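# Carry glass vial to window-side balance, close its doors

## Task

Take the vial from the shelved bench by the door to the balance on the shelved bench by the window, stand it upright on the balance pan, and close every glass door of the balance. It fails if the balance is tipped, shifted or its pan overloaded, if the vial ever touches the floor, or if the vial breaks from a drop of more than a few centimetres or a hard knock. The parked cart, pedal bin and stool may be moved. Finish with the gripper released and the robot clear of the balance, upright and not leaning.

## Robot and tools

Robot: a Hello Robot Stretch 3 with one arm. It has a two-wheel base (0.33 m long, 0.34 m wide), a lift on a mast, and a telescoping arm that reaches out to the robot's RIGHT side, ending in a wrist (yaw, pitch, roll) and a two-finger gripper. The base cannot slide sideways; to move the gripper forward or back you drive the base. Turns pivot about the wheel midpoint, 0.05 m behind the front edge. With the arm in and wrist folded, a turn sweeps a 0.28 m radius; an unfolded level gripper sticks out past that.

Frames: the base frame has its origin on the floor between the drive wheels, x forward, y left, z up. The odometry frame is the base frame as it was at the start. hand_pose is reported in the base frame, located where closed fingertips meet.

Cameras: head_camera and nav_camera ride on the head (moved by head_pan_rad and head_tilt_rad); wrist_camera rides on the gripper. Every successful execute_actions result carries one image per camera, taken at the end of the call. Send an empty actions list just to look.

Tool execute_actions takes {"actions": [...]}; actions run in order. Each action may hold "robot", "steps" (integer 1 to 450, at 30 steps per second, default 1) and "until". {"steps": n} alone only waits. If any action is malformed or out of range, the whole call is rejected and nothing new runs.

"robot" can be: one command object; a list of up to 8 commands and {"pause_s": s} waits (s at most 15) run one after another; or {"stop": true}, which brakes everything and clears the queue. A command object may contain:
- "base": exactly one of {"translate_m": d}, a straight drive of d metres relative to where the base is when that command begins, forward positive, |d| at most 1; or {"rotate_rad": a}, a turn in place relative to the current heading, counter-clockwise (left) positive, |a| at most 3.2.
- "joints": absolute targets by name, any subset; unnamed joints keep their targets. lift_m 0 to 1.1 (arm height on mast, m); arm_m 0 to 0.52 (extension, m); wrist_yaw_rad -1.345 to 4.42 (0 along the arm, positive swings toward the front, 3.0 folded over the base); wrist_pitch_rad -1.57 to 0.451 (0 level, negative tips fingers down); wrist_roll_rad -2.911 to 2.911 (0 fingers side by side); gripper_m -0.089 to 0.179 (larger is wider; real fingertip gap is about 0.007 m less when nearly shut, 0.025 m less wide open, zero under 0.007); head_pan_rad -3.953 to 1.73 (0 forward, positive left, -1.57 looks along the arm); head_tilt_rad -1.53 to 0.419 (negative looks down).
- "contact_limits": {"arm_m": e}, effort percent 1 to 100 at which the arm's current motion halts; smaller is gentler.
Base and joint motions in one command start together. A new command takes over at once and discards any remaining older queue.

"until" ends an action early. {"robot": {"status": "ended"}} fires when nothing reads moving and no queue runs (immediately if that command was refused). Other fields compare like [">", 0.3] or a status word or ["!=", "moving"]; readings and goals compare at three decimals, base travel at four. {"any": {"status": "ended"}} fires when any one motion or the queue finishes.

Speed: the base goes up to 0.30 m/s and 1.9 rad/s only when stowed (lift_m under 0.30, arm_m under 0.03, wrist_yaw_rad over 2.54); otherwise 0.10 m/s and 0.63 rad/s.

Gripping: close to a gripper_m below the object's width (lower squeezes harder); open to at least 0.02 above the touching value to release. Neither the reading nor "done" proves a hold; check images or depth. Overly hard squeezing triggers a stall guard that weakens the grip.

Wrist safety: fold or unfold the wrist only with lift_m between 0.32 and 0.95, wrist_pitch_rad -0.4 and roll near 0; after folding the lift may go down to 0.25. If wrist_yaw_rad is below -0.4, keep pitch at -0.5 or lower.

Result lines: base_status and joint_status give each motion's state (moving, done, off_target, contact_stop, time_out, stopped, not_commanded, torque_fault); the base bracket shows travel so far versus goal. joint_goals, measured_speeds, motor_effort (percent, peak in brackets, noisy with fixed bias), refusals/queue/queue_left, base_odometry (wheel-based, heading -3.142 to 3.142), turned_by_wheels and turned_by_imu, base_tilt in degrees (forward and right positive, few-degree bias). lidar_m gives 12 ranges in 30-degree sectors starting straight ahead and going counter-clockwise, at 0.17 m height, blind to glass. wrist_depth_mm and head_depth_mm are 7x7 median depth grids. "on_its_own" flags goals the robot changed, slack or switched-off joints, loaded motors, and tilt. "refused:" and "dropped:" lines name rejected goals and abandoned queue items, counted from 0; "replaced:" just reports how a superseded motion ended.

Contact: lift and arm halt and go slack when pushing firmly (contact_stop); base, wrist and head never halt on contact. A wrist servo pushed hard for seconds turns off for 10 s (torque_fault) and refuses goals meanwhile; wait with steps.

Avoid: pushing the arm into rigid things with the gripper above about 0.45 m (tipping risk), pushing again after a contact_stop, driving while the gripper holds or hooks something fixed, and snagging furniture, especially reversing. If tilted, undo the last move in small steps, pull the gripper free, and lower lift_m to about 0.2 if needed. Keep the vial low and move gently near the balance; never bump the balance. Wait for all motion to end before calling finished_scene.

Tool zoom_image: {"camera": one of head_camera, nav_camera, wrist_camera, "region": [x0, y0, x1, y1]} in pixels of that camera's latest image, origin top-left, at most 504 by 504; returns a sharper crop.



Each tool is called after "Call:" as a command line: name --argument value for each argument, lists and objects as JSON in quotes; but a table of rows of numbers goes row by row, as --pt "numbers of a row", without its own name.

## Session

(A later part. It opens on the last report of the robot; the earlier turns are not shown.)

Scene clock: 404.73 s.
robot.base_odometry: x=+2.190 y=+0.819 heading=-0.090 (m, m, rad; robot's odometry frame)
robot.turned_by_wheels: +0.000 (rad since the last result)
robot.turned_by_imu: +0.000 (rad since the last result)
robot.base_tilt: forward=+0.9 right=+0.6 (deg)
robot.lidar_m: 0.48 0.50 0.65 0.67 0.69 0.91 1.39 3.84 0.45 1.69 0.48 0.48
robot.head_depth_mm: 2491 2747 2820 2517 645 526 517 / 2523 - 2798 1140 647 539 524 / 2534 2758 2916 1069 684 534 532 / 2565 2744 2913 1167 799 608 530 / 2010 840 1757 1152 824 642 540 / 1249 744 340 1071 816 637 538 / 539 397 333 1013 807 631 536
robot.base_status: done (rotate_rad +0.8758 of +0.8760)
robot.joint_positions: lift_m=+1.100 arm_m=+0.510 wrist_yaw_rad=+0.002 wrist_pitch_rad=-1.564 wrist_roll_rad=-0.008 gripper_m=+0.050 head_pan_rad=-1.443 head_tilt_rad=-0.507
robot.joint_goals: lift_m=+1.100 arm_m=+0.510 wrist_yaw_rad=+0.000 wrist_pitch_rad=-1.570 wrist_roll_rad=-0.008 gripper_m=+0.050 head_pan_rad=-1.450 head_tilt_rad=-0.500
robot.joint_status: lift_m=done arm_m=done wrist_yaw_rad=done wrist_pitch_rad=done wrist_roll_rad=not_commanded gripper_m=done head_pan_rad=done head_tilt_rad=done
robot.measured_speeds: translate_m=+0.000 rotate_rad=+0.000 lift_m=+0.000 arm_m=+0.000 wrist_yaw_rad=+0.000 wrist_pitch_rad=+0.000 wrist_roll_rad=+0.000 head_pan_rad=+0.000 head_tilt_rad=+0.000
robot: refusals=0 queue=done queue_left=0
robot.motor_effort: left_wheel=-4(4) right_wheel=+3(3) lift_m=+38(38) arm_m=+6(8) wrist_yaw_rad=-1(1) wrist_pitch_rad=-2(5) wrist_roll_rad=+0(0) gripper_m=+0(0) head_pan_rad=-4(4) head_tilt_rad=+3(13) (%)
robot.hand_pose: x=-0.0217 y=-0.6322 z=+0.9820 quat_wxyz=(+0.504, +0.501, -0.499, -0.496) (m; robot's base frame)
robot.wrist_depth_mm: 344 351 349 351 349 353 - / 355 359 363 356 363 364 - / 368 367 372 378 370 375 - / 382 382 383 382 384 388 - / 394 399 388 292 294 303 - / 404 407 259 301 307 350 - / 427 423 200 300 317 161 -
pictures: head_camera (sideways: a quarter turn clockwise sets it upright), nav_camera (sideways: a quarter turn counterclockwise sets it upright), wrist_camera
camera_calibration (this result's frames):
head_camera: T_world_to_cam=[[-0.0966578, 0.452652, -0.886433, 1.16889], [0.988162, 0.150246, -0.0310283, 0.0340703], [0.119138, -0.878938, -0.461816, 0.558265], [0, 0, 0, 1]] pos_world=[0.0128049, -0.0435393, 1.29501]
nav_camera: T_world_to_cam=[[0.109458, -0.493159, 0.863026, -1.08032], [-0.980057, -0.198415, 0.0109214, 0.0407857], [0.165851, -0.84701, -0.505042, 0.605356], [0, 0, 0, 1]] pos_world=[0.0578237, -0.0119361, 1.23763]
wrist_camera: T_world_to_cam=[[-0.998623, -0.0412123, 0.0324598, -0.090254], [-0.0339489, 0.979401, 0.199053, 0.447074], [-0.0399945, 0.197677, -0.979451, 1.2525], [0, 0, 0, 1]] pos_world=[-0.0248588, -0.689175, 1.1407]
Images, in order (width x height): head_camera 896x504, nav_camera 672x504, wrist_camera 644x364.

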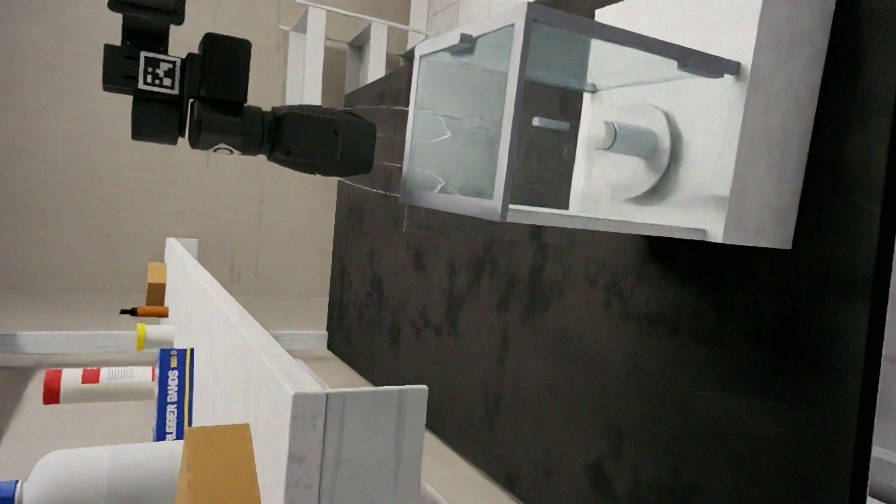

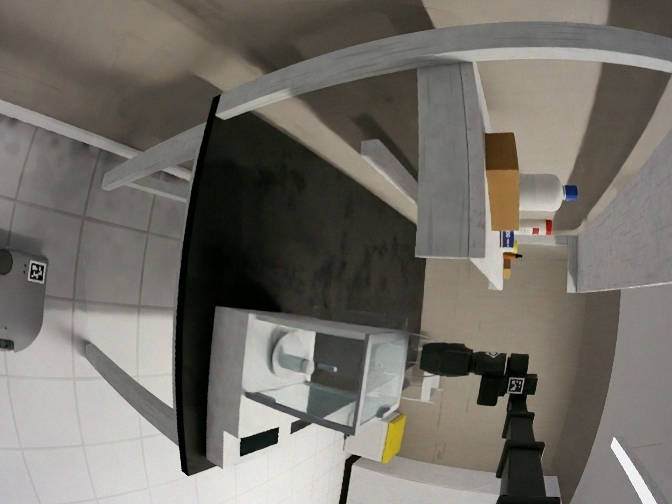

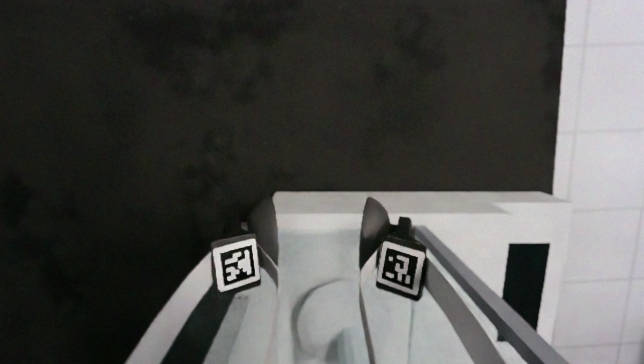

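Call:
execute_actions --actions '[{"robot": [{"joints": {"gripper_m": 0.015}}, {"joints": {"arm_m": 0.47}, "contact_limits": {"arm_m": 11}}], "steps": 450, "until": {"robot": {"status": "ended"}}}]'

Scene clock: 410.03 s.
robot.base_odometry: x=+2.190 y=+0.819 heading=-0.090 (m, m, rad; robot's odometry frame)
robot.turned_by_wheels: +0.000 (rad since the last result)
robot.turned_by_imu: +0.000 (rad since the last result)
robot.base_tilt: forward=+0.8 right=+0.5 (deg)
robot.lidar_m: 0.48 0.49 0.65 0.67 0.69 0.91 1.40 3.82 0.45 1.69 0.48 0.48
robot.head_depth_mm: 2453 2721 2857 2493 645 526 517 / 2543 - 2695 1142 647 539 524 / 2510 2769 2869 821 685 535 533 / 2577 2721 2935 1160 801 608 531 / 2023 845 1760 1143 824 644 540 / 1245 741 340 1070 814 638 538 / 540 397 333 1008 808 634 536
robot.base_status: done (rotate_rad +0.8758 of +0.8760)
robot.joint_positions: lift_m=+1.100 arm_m=+0.471 wrist_yaw_rad=+0.002 wrist_pitch_rad=-1.498 wrist_roll_rad=-0.008 gripper_m=+0.015 head_pan_rad=-1.443 head_tilt_rad=-0.507
robot.joint_goals: lift_m=+1.100 arm_m=+0.470 wrist_yaw_rad=+0.000 wrist_pitch_rad=-1.570 wrist_roll_rad=-0.008 gripper_m=+0.015 head_pan_rad=-1.450 head_tilt_rad=-0.500
robot.joint_status: lift_m=done arm_m=done wrist_yaw_rad=done wrist_pitch_rad=done wrist_roll_rad=not_commanded gripper_m=done head_pan_rad=done head_tilt_rad=done
robot.measured_speeds: translate_m=+0.000 rotate_rad=+0.000 lift_m=+0.000 arm_m=+0.000 wrist_yaw_rad=+0.000 wrist_pitch_rad=+0.000 wrist_roll_rad=+0.000 head_pan_rad=+0.000 head_tilt_rad=+0.000
robot: refusals=0 queue=done queue_left=0
robot.on_its_own: wrist_pitch_rad is at rest, and its effort (-21) is outside its rest range (-20 to +32)
robot.motor_effort: left_wheel=-4(4) right_wheel=+3(3) lift_m=+34(38) arm_m=-11(9) wrist_yaw_rad=+0(1) wrist_pitch_rad=-21(22) wrist_roll_rad=+0(0) gripper_m=-1(78) head_pan_rad=-4(4) head_tilt_rad=+3(2) (%)
robot.contact_limits: arm_m 11 (drawing in: default 27, maximum 45; extending or still: default 38, maximum 63)
robot.hand_pose: x=-0.0216 y=-0.6104 z=+0.9813 quat_wxyz=(+0.520, +0.484, -0.515, -0.479) (m; robot's base frame)
robot.wrist_depth_mm: 358 356 359 364 366 371 - / 367 364 372 372 373 375 - / 374 373 373 377 382 382 - / 378 383 389 380 387 388 - / 388 387 394 289 292 296 - / 396 394 395 286 301 300 - / 405 400 167 288 305 345 114
pictures: head_camera (sideways: a quarter turn clockwise sets it upright), nav_camera (sideways: a quarter turn counterclockwise sets it upright), wrist_camera
camera_calibration (this result's frames):
head_camera: T_world_to_cam=[[-0.0966564, 0.452642, -0.886438, 1.1689], [0.988162, 0.150245, -0.0310285, 0.0340707], [0.119138, -0.878943, -0.461806, 0.558251], [0, 0, 0, 1]] pos_world=[0.0128049, -0.0435394, 1.29502]
nav_camera: T_world_to_cam=[[0.109457, -0.493149, 0.863031, -1.08033], [-0.980057, -0.198414, 0.0109222, 0.0407846], [0.165852, -0.847016, -0.505032, 0.605343], [0, 0, 0, 1]] pos_world=[0.0578238, -0.0119369, 1.23763]
wrist_camera: T_world_to_cam=[[-0.998627, -0.038966, 0.0350154, -0.0904454], [-0.0339567, 0.990434, 0.133746, 0.496774], [-0.039892, 0.132374, -0.990397, 1.21837], [0, 0, 0, 1]] pos_world=[-0.0248492, -0.656826, 1.1434]
Images, in order (width x height): head_camera 896x504, nav_camera 672x504, wrist_camera 644x364.

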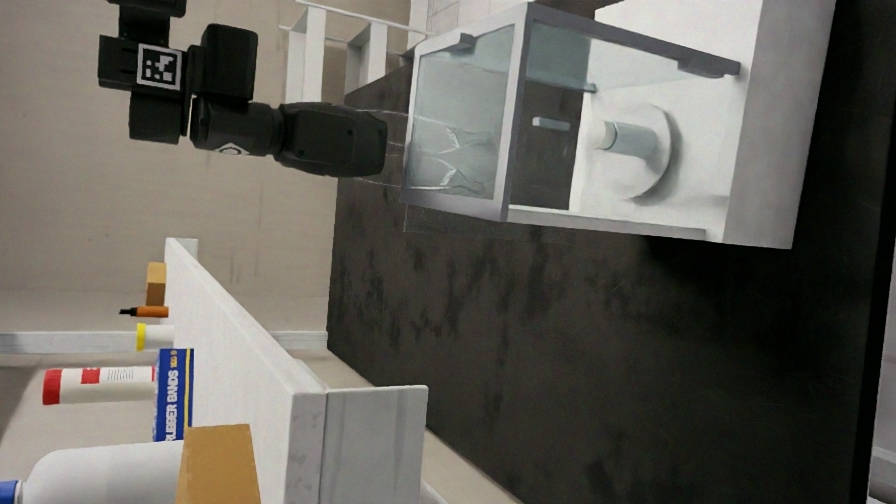

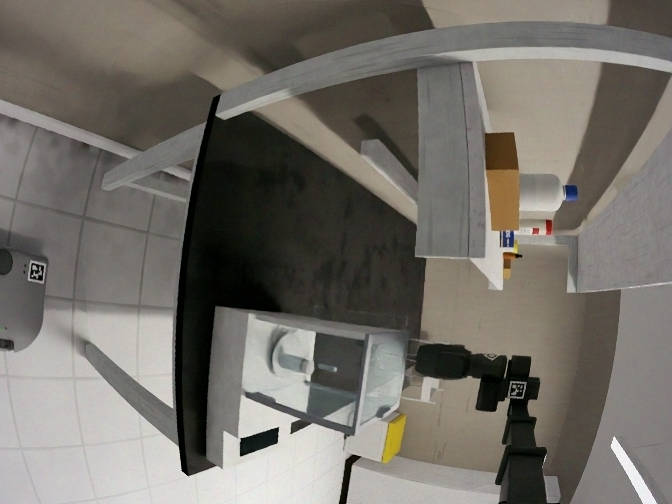

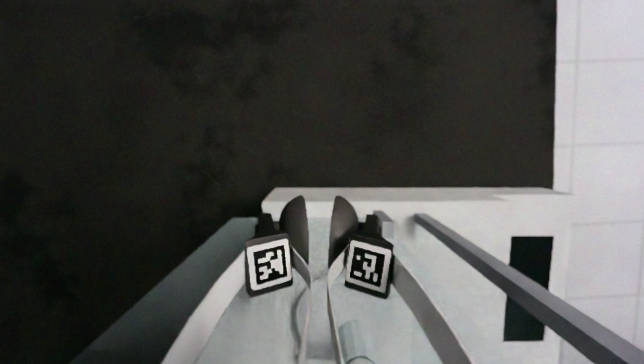

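Call:
execute_actions --actions '[{"robot": [{"joints": {"arm_m": 0.476}}, {"base": {"translate_m": -0.03}}], "steps": 450, "until": {"robot": {"status": "ended"}}}]'

Scene clock: 414.27 s.
robot.base_odometry: x=+2.160 y=+0.822 heading=-0.090 (m, m, rad; robot's odometry frame)
robot.turned_by_wheels: +0.000 (rad since the last result)
robot.turned_by_imu: +0.000 (rad since the last result)
robot.base_tilt: forward=+1.1 right=+0.6 (deg)
robot.lidar_m: 0.51 0.53 0.70 0.67 0.69 0.91 1.36 3.77 0.44 1.80 0.52 0.50
robot.head_depth_mm: 2518 2733 2852 2776 825 542 518 / 2528 - 2804 1075 655 515 524 / 2546 2750 2907 1149 689 534 532 / 2577 2752 2900 1106 656 536 530 / 2131 1151 1809 1151 825 643 541 / 1321 749 1472 1135 811 637 538 / 1086 569 337 1009 806 633 546
robot.base_status: done (translate_m -0.0300 of -0.0300)
robot.joint_positions: lift_m=+1.100 arm_m=+0.476 wrist_yaw_rad=+0.002 wrist_pitch_rad=-1.515 wrist_roll_rad=-0.008 gripper_m=+0.015 head_pan_rad=-1.443 head_tilt_rad=-0.507
robot.joint_goals: lift_m=+1.100 arm_m=+0.476 wrist_yaw_rad=+0.000 wrist_pitch_rad=-1.570 wrist_roll_rad=-0.008 gripper_m=+0.015 head_pan_rad=-1.450 head_tilt_rad=-0.500
robot.joint_status: lift_m=done arm_m=done wrist_yaw_rad=done wrist_pitch_rad=done wrist_roll_rad=not_commanded gripper_m=done head_pan_rad=done head_tilt_rad=done
robot.measured_speeds: translate_m=+0.000 rotate_rad=+0.000 lift_m=+0.000 arm_m=+0.000 wrist_yaw_rad=+0.000 wrist_pitch_rad=+0.000 wrist_roll_rad=+0.000 head_pan_rad=+0.000 head_tilt_rad=+0.000
robot: refusals=0 queue=done queue_left=0
robot.motor_effort: left_wheel=-2(6) right_wheel=+1(3) lift_m=+34(32) arm_m=+2(11) wrist_yaw_rad=+0(1) wrist_pitch_rad=-16(21) wrist_roll_rad=+0(0) gripper_m=-1(0) head_pan_rad=-4(3) head_tilt_rad=+3(2) (%)
robot.hand_pose: x=-0.0216 y=-0.6112 z=+0.9814 quat_wxyz=(+0.516, +0.488, -0.511, -0.484) (m; robot's base frame)
robot.wrist_depth_mm: 355 354 355 363 362 366 - / 361 363 368 370 368 375 - / 368 370 376 382 378 380 - / 382 387 382 384 382 383 - / 388 394 292 290 294 333 - / 394 395 216 286 301 339 - / 405 130 290 290 307 121 -
pictures: head_camera (sideways: a quarter turn clockwise sets it upright), nav_camera (sideways: a quarter turn counterclockwise sets it upright), wrist_camera
camera_calibration (this result's frames):
head_camera: T_world_to_cam=[[-0.0966564, 0.452642, -0.886438, 1.1689], [0.988162, 0.150245, -0.0310285, 0.0340707], [0.119138, -0.878943, -0.461806, 0.558251], [0, 0, 0, 1]] pos_world=[0.0128049, -0.0435394, 1.29502]
nav_camera: T_world_to_cam=[[0.109457, -0.493149, 0.863031, -1.08033], [-0.980057, -0.198414, 0.0109222, 0.0407846], [0.165852, -0.847016, -0.505032, 0.605343], [0, 0, 0, 1]] pos_world=[0.0578238, -0.0119369, 1.23763]
wrist_camera: T_world_to_cam=[[-0.998626, -0.0395539, 0.0343811, -0.0902215], [-0.0339579, 0.988046, 0.150371, 0.4797], [-0.0399178, 0.148997, -0.988032, 1.22643], [0, 0, 0, 1]] pos_world=[-0.0248515, -0.660269, 1.14272]
Images, in order (width x height): head_camera 896x504, nav_camera 672x504, wrist_camera 644x364.

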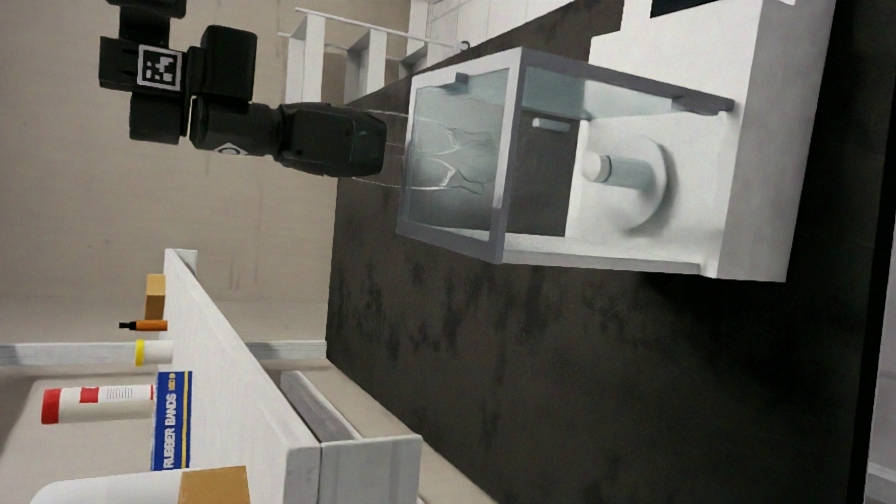

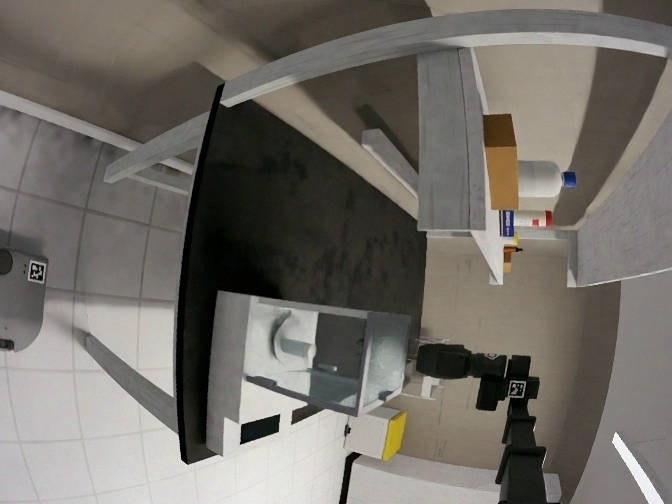

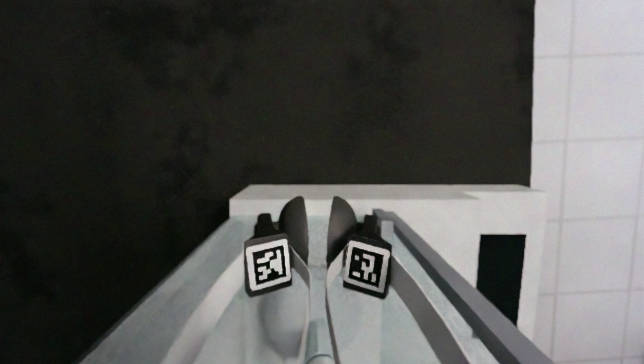

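Call:
execute_actions --actions '[{"robot": [{"base": {"translate_m": -0.012}}], "steps": 450, "until": {"robot": {"status": "ended"}}}]'

Scene clock: 416.97 s.
robot.base_odometry: x=+2.148 y=+0.823 heading=-0.090 (m, m, rad; robot's odometry frame)
robot.turned_by_wheels: +0.000 (rad since the last result)
robot.turned_by_imu: +0.001 (rad since the last result)
robot.base_tilt: forward=+1.0 right=+0.5 (deg)
robot.lidar_m: 0.52 0.54 0.70 0.67 0.68 0.91 1.35 3.80 0.43 1.79 0.56 0.51
robot.head_depth_mm: 2482 2746 2826 2793 859 559 519 / 2518 - 2785 1071 640 521 524 / 2562 2750 2926 1179 688 533 532 / 2590 2781 2936 1108 610 531 530 / 2162 1199 1785 1150 823 642 541 / 1359 755 1474 1132 816 638 537 / 1111 586 346 1056 807 633 547
robot.base_status: done (translate_m -0.0120 of -0.0120)
robot.joint_positions: lift_m=+1.100 arm_m=+0.476 wrist_yaw_rad=-0.001 wrist_pitch_rad=-1.515 wrist_roll_rad=-0.008 gripper_m=+0.015 head_pan_rad=-1.443 head_tilt_rad=-0.507
robot.joint_goals: lift_m=+1.100 arm_m=+0.476 wrist_yaw_rad=+0.000 wrist_pitch_rad=-1.570 wrist_roll_rad=-0.008 gripper_m=+0.015 head_pan_rad=-1.450 head_tilt_rad=-0.500
robot.joint_status: lift_m=done arm_m=done wrist_yaw_rad=done wrist_pitch_rad=done wrist_roll_rad=not_commanded gripper_m=done head_pan_rad=done head_tilt_rad=done
robot.measured_speeds: translate_m=+0.000 rotate_rad=+0.000 lift_m=+0.000 arm_m=+0.000 wrist_yaw_rad=+0.000 wrist_pitch_rad=+0.000 wrist_roll_rad=+0.000 head_pan_rad=+0.000 head_tilt_rad=+0.000
robot: refusals=0 queue=done queue_left=0
robot.motor_effort: left_wheel=+3(6) right_wheel=-6(6) lift_m=+33(33) arm_m=+2(2) wrist_yaw_rad=+1(1) wrist_pitch_rad=-16(16) wrist_roll_rad=+0(0) gripper_m=-3(3) head_pan_rad=-4(3) head_tilt_rad=+2(3) (%)
robot.hand_pose: x=-0.0216 y=-0.6111 z=+0.9814 quat_wxyz=(+0.516, +0.488, -0.512, -0.484) (m; robot's base frame)
robot.wrist_depth_mm: 358 357 361 358 361 367 - / 368 360 367 366 371 368 - / 371 377 371 374 382 377 - / 381 383 380 384 380 384 - / 390 392 287 - 292 334 - / 399 395 250 286 165 345 - / 408 138 283 289 306 347 -
pictures: head_camera (sideways: a quarter turn clockwise sets it upright), nav_camera (sideways: a quarter turn counterclockwise sets it upright), wrist_camera
camera_calibration (this result's frames):
head_camera: T_world_to_cam=[[-0.0966565, 0.452642, -0.886438, 1.1689], [0.988162, 0.150245, -0.0310285, 0.0340707], [0.119138, -0.878943, -0.461806, 0.558251], [0, 0, 0, 1]] pos_world=[0.0128049, -0.0435394, 1.29502]
nav_camera: T_world_to_cam=[[0.109457, -0.493149, 0.863031, -1.08033], [-0.980057, -0.198415, 0.0109222, 0.0407846], [0.165852, -0.847016, -0.505032, 0.605343], [0, 0, 0, 1]] pos_world=[0.0578238, -0.0119368, 1.23763]
wrist_camera: T_world_to_cam=[[-0.998731, -0.0368298, 0.0343419, -0.0884979], [-0.0312607, 0.988105, 0.150567, 0.479557], [-0.0394788, 0.149302, -0.988003, 1.22659], [0, 0, 0, 1]] pos_world=[-0.02497, -0.660246, 1.14271]
Images, in order (width x height): head_camera 896x504, nav_camera 672x504, wrist_camera 644x364.

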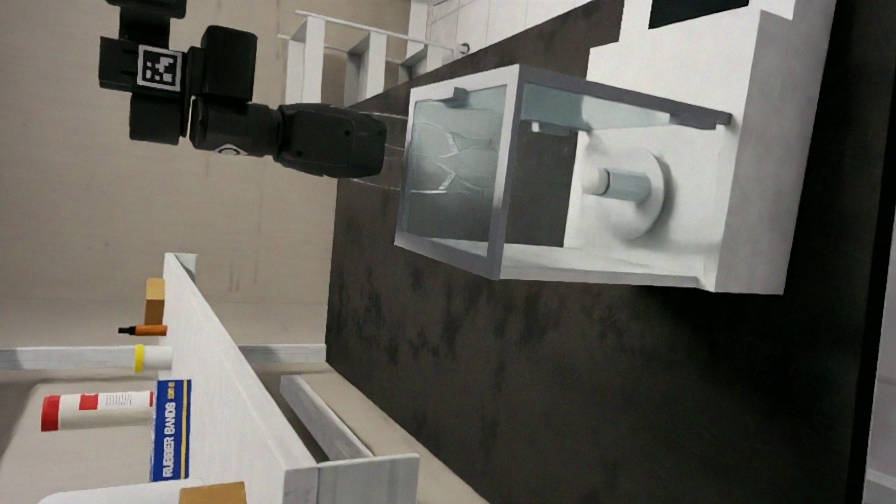

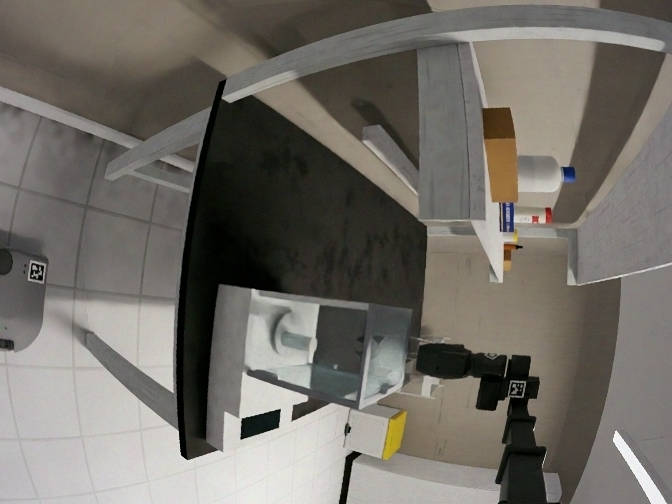

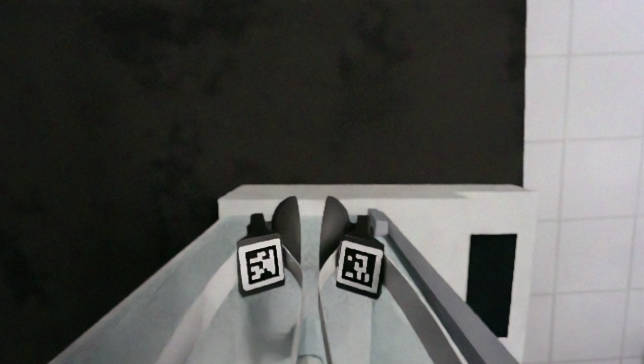

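Call:
execute_actions --actions '[]'

Scene clock: 425.50 s.
robot.base_odometry: x=+2.148 y=+0.823 heading=-0.090 (m, m, rad; robot's odometry frame)
robot.turned_by_wheels: +0.000 (rad since the last result)
robot.turned_by_imu: +0.000 (rad since the last result)
robot.base_tilt: forward=+1.0 right=+0.6 (deg)
robot.lidar_m: 0.52 0.54 0.70 0.67 0.69 0.91 1.35 3.78 0.43 1.80 0.56 0.51
robot.head_depth_mm: 2522 2714 2862 2794 860 558 518 / 2519 - 2766 1075 642 520 525 / 2545 2785 2881 1180 689 533 532 / 2549 2809 2905 1111 612 531 530 / 2171 1203 1810 1152 826 641 541 / 1360 757 1467 1135 814 638 538 / 1105 585 346 1058 809 632 547
robot.base_status: done (translate_m -0.0120 of -0.0120)
robot.joint_positions: lift_m=+1.100 arm_m=+0.476 wrist_yaw_rad=-0.001 wrist_pitch_rad=-1.515 wrist_roll_rad=-0.008 gripper_m=+0.015 head_pan_rad=-1.443 head_tilt_rad=-0.507
robot.joint_goals: lift_m=+1.100 arm_m=+0.476 wrist_yaw_rad=+0.000 wrist_pitch_rad=-1.570 wrist_roll_rad=-0.008 gripper_m=+0.015 head_pan_rad=-1.450 head_tilt_rad=-0.500
robot.joint_status: lift_m=done arm_m=done wrist_yaw_rad=done wrist_pitch_rad=done wrist_roll_rad=not_commanded gripper_m=done head_pan_rad=done head_tilt_rad=done
robot.measured_speeds: translate_m=+0.000 rotate_rad=+0.000 lift_m=+0.000 arm_m=+0.000 wrist_yaw_rad=+0.000 wrist_pitch_rad=+0.000 wrist_roll_rad=+0.000 head_pan_rad=+0.000 head_tilt_rad=+0.000
robot: refusals=0 queue=done queue_left=0
robot.motor_effort: left_wheel=+3(3) right_wheel=-6(6) lift_m=+33(33) arm_m=+2(2) wrist_yaw_rad=+1(1) wrist_pitch_rad=-16(16) wrist_roll_rad=+0(0) gripper_m=-3(3) head_pan_rad=-4(4) head_tilt_rad=+3(3) (%)
robot.hand_pose: x=-0.0216 y=-0.6111 z=+0.9814 quat_wxyz=(+0.516, +0.488, -0.512, -0.484) (m; robot's base frame)
robot.wrist_depth_mm: 359 356 363 360 363 360 - / 364 367 366 366 369 375 - / 368 375 382 376 376 377 - / 382 384 378 379 386 388 - / 388 393 287 - 291 330 - / 400 398 248 287 164 340 - / 410 138 287 288 309 350 -
pictures: head_camera (sideways: a quarter turn clockwise sets it upright), nav_camera (sideways: a quarter turn counterclockwise sets it upright), wrist_camera
camera_calibration (this result's frames):
head_camera: T_world_to_cam=[[-0.0966566, 0.452642, -0.886438, 1.1689], [0.988162, 0.150245, -0.0310285, 0.0340707], [0.119139, -0.878943, -0.461806, 0.558251], [0, 0, 0, 1]] pos_world=[0.0128049, -0.0435394, 1.29502]
nav_camera: T_world_to_cam=[[0.109457, -0.493149, 0.863031, -1.08033], [-0.980057, -0.198415, 0.0109222, 0.0407846], [0.165852, -0.847016, -0.505032, 0.605343], [0, 0, 0, 1]] pos_world=[0.0578238, -0.0119368, 1.23763]
wrist_camera: T_world_to_cam=[[-0.998731, -0.0368297, 0.0343419, -0.0884978], [-0.0312605, 0.988105, 0.150567, 0.479557], [-0.0394787, 0.149302, -0.988003, 1.22659], [0, 0, 0, 1]] pos_world=[-0.02497, -0.660246, 1.14271]
Images, in order (width x height): head_camera 896x504, nav_camera 672x504, wrist_camera 644x364.

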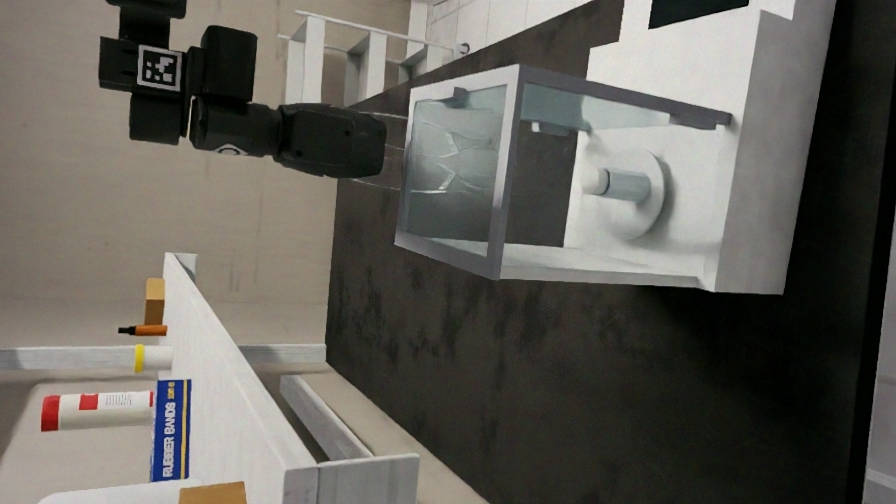

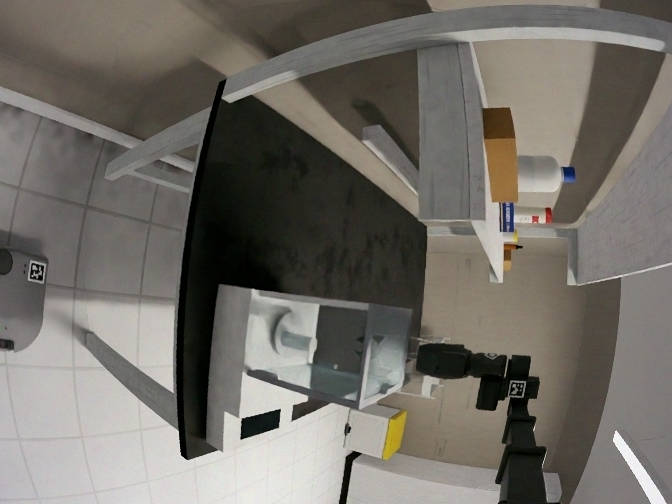

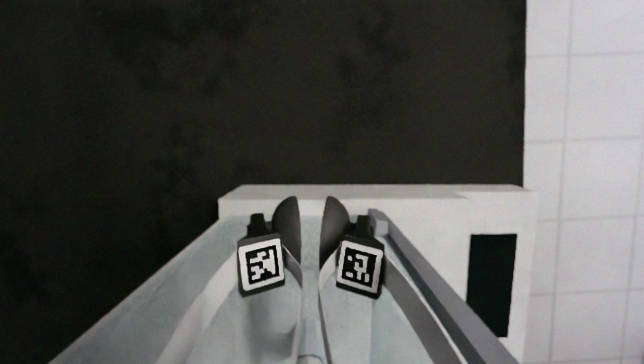

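Call:
execute_actions --actions '[{"robot": [{"joints": {"arm_m": 0.51}}, {"joints": {"wrist_pitch_rad": -0.25}}], "steps": 200, "until": {"robot": {"status": "ended"}}}]'

Scene clock: 428.97 s.
robot.base_odometry: x=+2.148 y=+0.823 heading=-0.090 (m, m, rad; robot's odometry frame)
robot.turned_by_wheels: +0.000 (rad since the last result)
robot.turned_by_imu: -0.001 (rad since the last result)
robot.base_tilt: forward=+1.0 right=+0.7 (deg)
robot.lidar_m: 0.52 0.54 0.70 0.67 0.69 0.91 1.35 3.80 0.43 1.80 0.56 0.51
robot.head_depth_mm: 2485 2750 2850 2811 860 559 519 / 2536 - 2780 1073 643 521 524 / 2563 2761 2902 1123 689 533 533 / 2587 2771 2921 1109 605 530 529 / 2176 1199 1805 1151 824 644 541 / 1366 757 1474 1134 814 639 538 / 1107 585 346 1066 804 634 548
robot.base_status: done (translate_m -0.0120 of -0.0120)
robot.joint_positions: lift_m=+1.100 arm_m=+0.510 wrist_yaw_rad=-0.001 wrist_pitch_rad=-0.271 wrist_roll_rad=-0.008 gripper_m=+0.015 head_pan_rad=-1.443 head_tilt_rad=-0.507
robot.joint_goals: lift_m=+1.100 arm_m=+0.510 wrist_yaw_rad=+0.000 wrist_pitch_rad=-0.250 wrist_roll_rad=-0.008 gripper_m=+0.015 head_pan_rad=-1.450 head_tilt_rad=-0.500
robot.joint_status: lift_m=done arm_m=done wrist_yaw_rad=done wrist_pitch_rad=done wrist_roll_rad=not_commanded gripper_m=done head_pan_rad=done head_tilt_rad=done
robot.measured_speeds: translate_m=+0.000 rotate_rad=+0.000 lift_m=+0.000 arm_m=+0.000 wrist_yaw_rad=+0.000 wrist_pitch_rad=+0.000 wrist_roll_rad=+0.000 head_pan_rad=+0.000 head_tilt_rad=+0.000
robot: refusals=0 queue=done queue_left=0
robot.motor_effort: left_wheel=-3(3) right_wheel=+2(6) lift_m=+33(33) arm_m=+6(6) wrist_yaw_rad=+1(0) wrist_pitch_rad=+6(15) wrist_roll_rad=+0(0) gripper_m=+0(2) head_pan_rad=-3(3) head_tilt_rad=+2(3) (%)
robot.hand_pose: x=-0.0216 y=-0.8950 z=+1.1467 quat_wxyz=(+0.704, +0.096, -0.698, -0.096) (m; robot's base frame)
robot.wrist_depth_mm: 443 795 - - - - - / 713 - - - - - - / 757 - - - - - - / 673 - - - - - - / 760 819 810 - - - - / 651 654 631 637 - - - / 527 536 538 545 557 - -
pictures: head_camera (sideways: a quarter turn clockwise sets it upright), nav_camera (sideways: a quarter turn counterclockwise sets it upright), wrist_camera
camera_calibration (this result's frames):
head_camera: T_world_to_cam=[[-0.0966565, 0.452642, -0.886438, 1.1689], [0.988162, 0.150245, -0.0310285, 0.0340707], [0.119138, -0.878943, -0.461806, 0.558251], [0, 0, 0, 1]] pos_world=[0.0128049, -0.0435394, 1.29502]
nav_camera: T_world_to_cam=[[0.109457, -0.493149, 0.863031, -1.08033], [-0.980057, -0.198415, 0.0109222, 0.0407846], [0.165852, -0.847016, -0.505032, 0.605343], [0, 0, 0, 1]] pos_world=[0.0578238, -0.0119369, 1.23763]
wrist_camera: T_world_to_cam=[[-0.998685, 0.0203338, 0.0470674, -0.0680835], [-0.0324334, 0.460444, -0.887096, 1.45274], [-0.0397099, -0.887456, -0.459179, -0.102012], [0, 0, 0, 1]] pos_world=[-0.0249276, -0.75805, 1.24508]
Images, in order (width x height): head_camera 896x504, nav_camera 672x504, wrist_camera 644x364.

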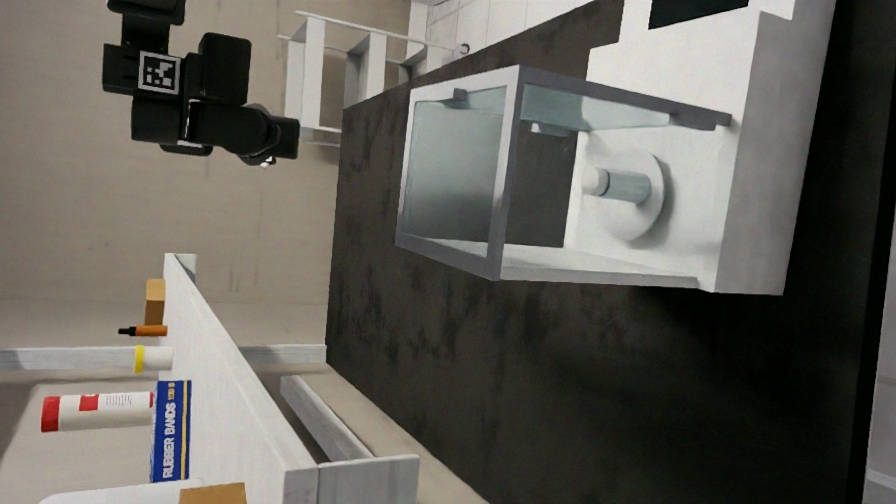

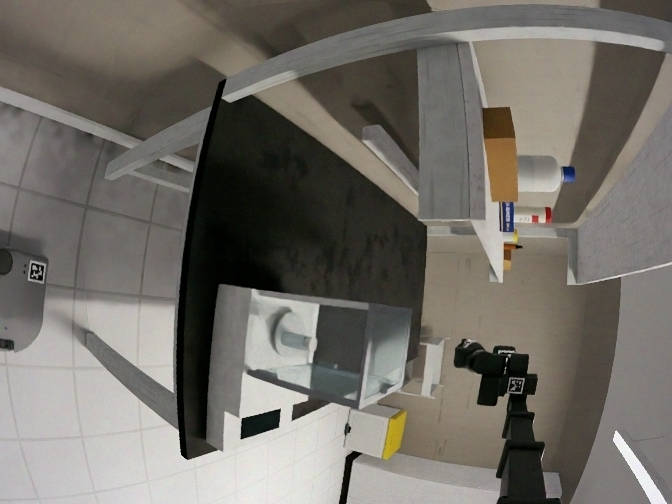

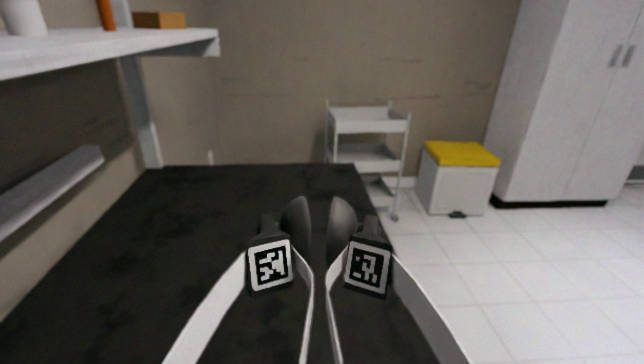

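Call:
zoom_image --camera "head_camera" --region '[380, 40, 760, 300]'

Region (380, 40, 760, 300) of head_camera's 896x504 image, scaled by 1.326, with more detail than that image has; it fills the top 345 rows of this view, and the rest is white.

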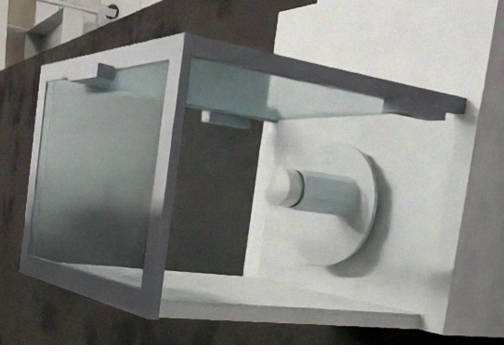

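Call:
execute_actions --actions '[{"robot": {"joints": {"arm_m": 0.0}}, "steps": 300, "until": {"robot": {"status": "ended"}}}]'

Scene clock: 437.43 s.
robot.base_odometry: x=+2.148 y=+0.823 heading=-0.090 (m, m, rad; robot's odometry frame)
robot.turned_by_wheels: +0.000 (rad since the last result)
robot.turned_by_imu: +0.000 (rad since the last result)
robot.base_tilt: forward=+1.0 right=+0.5 (deg)
robot.lidar_m: 0.52 0.54 0.70 0.67 0.69 0.91 1.35 3.79 0.43 1.80 0.56 0.51
robot.head_depth_mm: 2461 - - - - - 515 / 2533 2695 - - - - 526 / 2530 2770 2939 1191 686 529 533 / 2593 2790 2941 1114 606 532 530 / 2184 1219 1797 1152 826 641 541 / 1444 756 1477 1128 819 637 538 / 1113 590 346 1063 809 632 548
robot.base_status: done (translate_m -0.0120 of -0.0120)
robot.joint_positions: lift_m=+1.100 arm_m=+0.000 wrist_yaw_rad=-0.001 wrist_pitch_rad=-0.271 wrist_roll_rad=-0.008 gripper_m=+0.015 head_pan_rad=-1.443 head_tilt_rad=-0.507
robot.joint_goals: lift_m=+1.100 arm_m=+0.000 wrist_yaw_rad=+0.000 wrist_pitch_rad=-0.250 wrist_roll_rad=-0.008 gripper_m=+0.015 head_pan_rad=-1.450 head_tilt_rad=-0.500
robot.joint_status: lift_m=done arm_m=done wrist_yaw_rad=done wrist_pitch_rad=done wrist_roll_rad=not_commanded gripper_m=done head_pan_rad=done head_tilt_rad=done
robot.measured_speeds: translate_m=+0.000 rotate_rad=+0.000 lift_m=+0.000 arm_m=+0.000 wrist_yaw_rad=+0.000 wrist_pitch_rad=+0.000 wrist_roll_rad=+0.000 head_pan_rad=+0.000 head_tilt_rad=+0.000
robot: refusals=0 queue=done queue_left=0
robot.motor_effort: left_wheel=-3(3) right_wheel=+2(2) lift_m=+33(33) arm_m=-5(5) wrist_yaw_rad=+1(1) wrist_pitch_rad=+6(6) wrist_roll_rad=+0(0) gripper_m=+0(1) head_pan_rad=-3(4) head_tilt_rad=+3(2) (%)
robot.hand_pose: x=-0.0216 y=-0.3859 z=+1.1469 quat_wxyz=(+0.704, +0.096, -0.698, -0.096) (m; robot's base frame)
robot.wrist_depth_mm: 507 571 - - - - - / 271 - - - - - - / 726 - - - - - - / 644 989 - - - - - / 729 809 387 - - - - / 650 649 247 489 - - - / 528 534 389 428 450 - -
pictures: head_camera (sideways: a quarter turn clockwise sets it upright), nav_camera (sideways: a quarter turn counterclockwise sets it upright), wrist_camera
camera_calibration (this result's frames):
head_camera: T_world_to_cam=[[-0.0966325, 0.452463, -0.886532, 1.16902], [0.988163, 0.150237, -0.0310333, 0.0340769], [0.119148, -0.879037, -0.461625, 0.558016], [0, 0, 0, 1]] pos_world=[0.012805, -0.0435408, 1.29502]
nav_camera: T_world_to_cam=[[0.109434, -0.492975, 0.863134, -1.08046], [-0.980058, -0.19841, 0.0109369, 0.0407654], [0.165863, -0.847118, -0.504857, 0.605115], [0, 0, 0, 1]] pos_world=[0.0578255, -0.01195, 1.23764]
wrist_camera: T_world_to_cam=[[-0.998685, 0.0203774, 0.047049, -0.0784082], [-0.0324346, 0.459603, -0.887532, 1.2187], [-0.0397095, -0.887891, -0.458338, 0.348773], [0, 0, 0, 1]] pos_world=[-0.0249275, -0.248848, 1.24518]
Images, in order (width x height): head_camera 896x504, nav_camera 672x504, wrist_camera 644x364.

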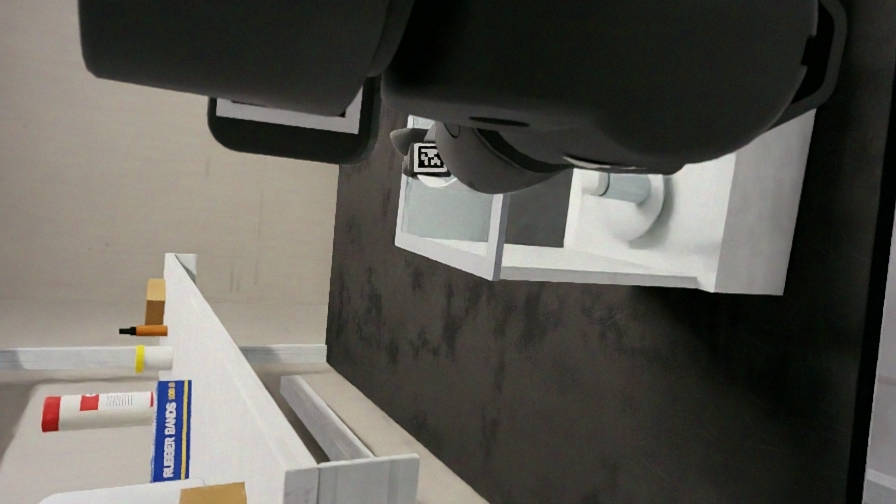

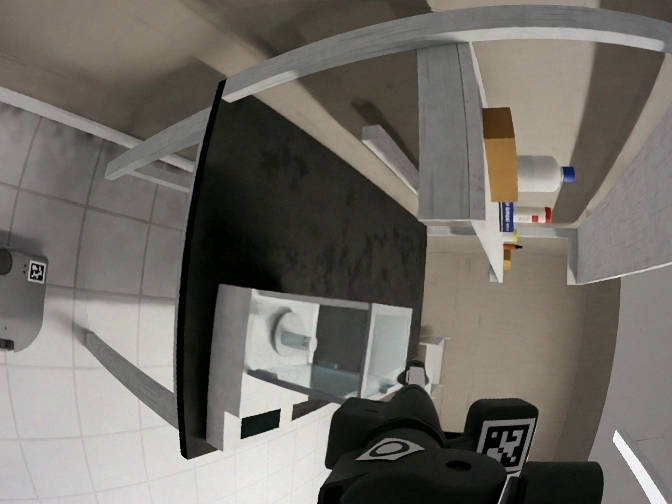

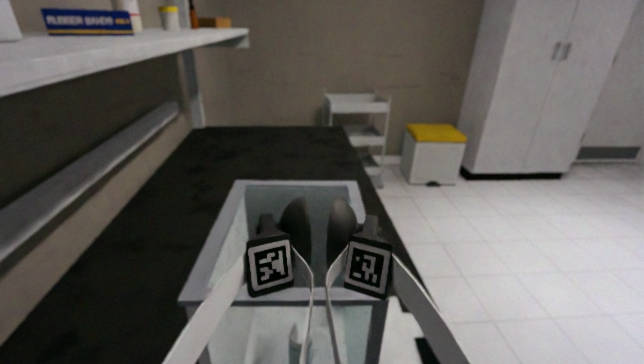

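Call:
execute_actions --actions '[{"robot": {"base": {"translate_m": -0.35}, "joints": {"head_pan_rad": -1.0, "head_tilt_rad": -0.55}}, "steps": 300, "until": {"robot": {"status": "ended"}}}]'

Scene clock: 443.87 s.
robot.base_odometry: x=+1.800 y=+0.855 heading=-0.090 (m, m, rad; robot's odometry frame)
robot.turned_by_wheels: +0.000 (rad since the last result)
robot.turned_by_imu: +0.000 (rad since the last result)
robot.base_tilt: forward=+1.0 right=+0.6 (deg)
robot.lidar_m: 0.87 0.90 0.68 0.65 0.67 0.88 1.00 3.50 2.75 0.40 0.40 0.80
robot.head_depth_mm: 2537 2748 2825 1140 856 1467 1285 / 2092 2339 1811 1123 712 599 569 / 1628 1814 1768 1055 658 578 600 / 1383 1510 1537 991 627 593 1224 / 1207 1269 1304 675 649 640 1249 / 1046 915 1172 959 723 691 1238 / 748 791 1049 1046 772 1278 1208
robot.base_status: done (translate_m -0.3500 of -0.3500)
robot.joint_positions: lift_m=+1.100 arm_m=+0.000 wrist_yaw_rad=-0.001 wrist_pitch_rad=-0.271 wrist_roll_rad=-0.008 gripper_m=+0.015 head_pan_rad=-1.007 head_tilt_rad=-0.543
robot.joint_goals: lift_m=+1.100 arm_m=+0.000 wrist_yaw_rad=+0.000 wrist_pitch_rad=-0.250 wrist_roll_rad=-0.008 gripper_m=+0.015 head_pan_rad=-1.000 head_tilt_rad=-0.550
robot.joint_status: lift_m=done arm_m=done wrist_yaw_rad=done wrist_pitch_rad=done wrist_roll_rad=not_commanded gripper_m=done head_pan_rad=done head_tilt_rad=done
robot.measured_speeds: translate_m=+0.000 rotate_rad=+0.000 lift_m=+0.000 arm_m=+0.000 wrist_yaw_rad=+0.000 wrist_pitch_rad=+0.000 wrist_roll_rad=+0.000 head_pan_rad=+0.000 head_tilt_rad=+0.000
robot: refusals=0 queue=done queue_left=0
robot.motor_effort: left_wheel=-3(8) right_wheel=+2(3) lift_m=+33(34) arm_m=-5(5) wrist_yaw_rad=+0(1) wrist_pitch_rad=+6(6) wrist_roll_rad=+0(0) gripper_m=+1(0) head_pan_rad=+3(33) head_tilt_rad=-3(8) (%)
robot.hand_pose: x=-0.0216 y=-0.3859 z=+1.1469 quat_wxyz=(+0.704, +0.096, -0.698, -0.096) (m; robot's base frame)
robot.wrist_depth_mm: - - - - - - - / - - - - - - - / - - - - - - - / - - - - - - - / 767 814 836 - - - - / 644 651 651 - - - - / 415 438 533 - - - -
pictures: head_camera (sideways: a quarter turn clockwise sets it upright), nav_camera (sideways: a quarter turn counterclockwise sets it upright), wrist_camera
camera_calibration (this result's frames):
head_camera: T_world_to_cam=[[-0.295518, 0.395969, -0.869412, 1.1479], [0.83168, 0.554434, -0.030179, 0.0339178], [0.470082, -0.731992, -0.493165, 0.596914], [0, 0, 0, 1]] pos_world=[0.0304187, -0.0364027, 1.2934]
nav_camera: T_world_to_cam=[[0.323767, -0.426552, 0.844528, -1.05751], [-0.804391, -0.594041, 0.00834358, 0.0430705], [0.498126, -0.682033, -0.535446, 0.642887], [0, 0, 0, 1]] pos_world=[0.0567942, 0.012973, 1.23697]
wrist_camera: T_world_to_cam=[[-0.998685, 0.0203774, 0.0470489, -0.0784081], [-0.0324345, 0.459603, -0.887532, 1.2187], [-0.0397094, -0.887891, -0.458338, 0.348773], [0, 0, 0, 1]] pos_world=[-0.0249275, -0.248848, 1.24518]
Images, in order (width x height): head_camera 896x504, nav_camera 672x504, wrist_camera 644x364.

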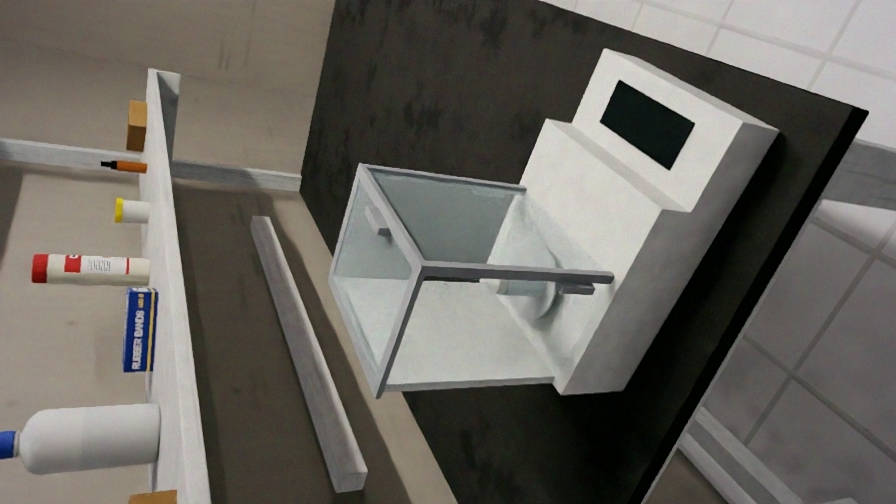

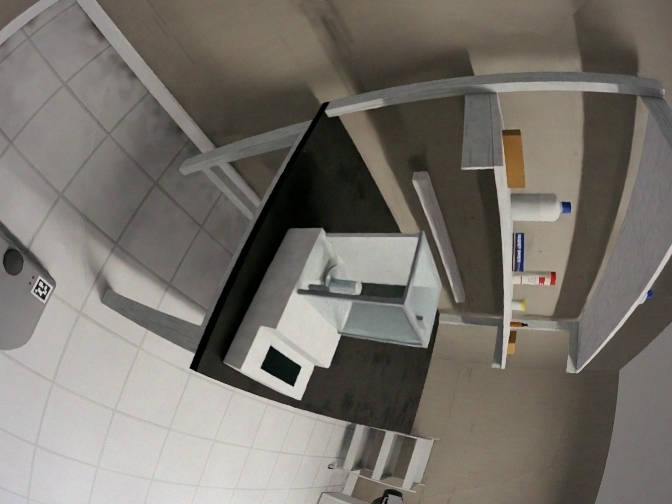

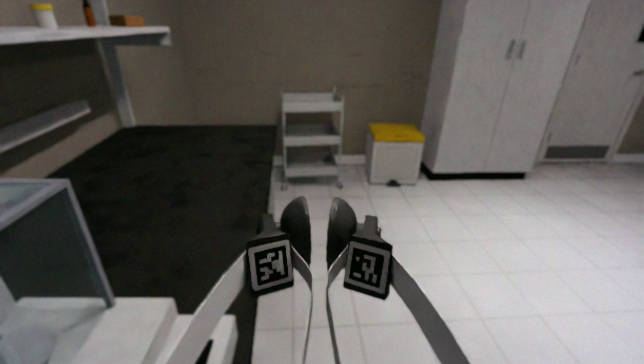

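Call:
zoom_image --camera "head_camera" --region '[310, 140, 640, 410]'

Region (310, 140, 640, 410) of head_camera's 896x504 image, scaled by 1.527, with more detail than that image has; it fills the top 412 rows of this view, and the rest is white.

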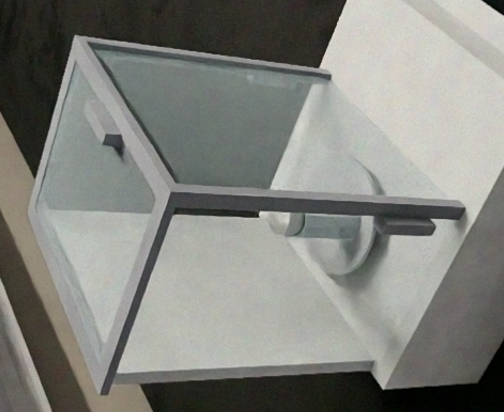

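Call:
finished_scene --scene 1

The scene is finished: the task was done.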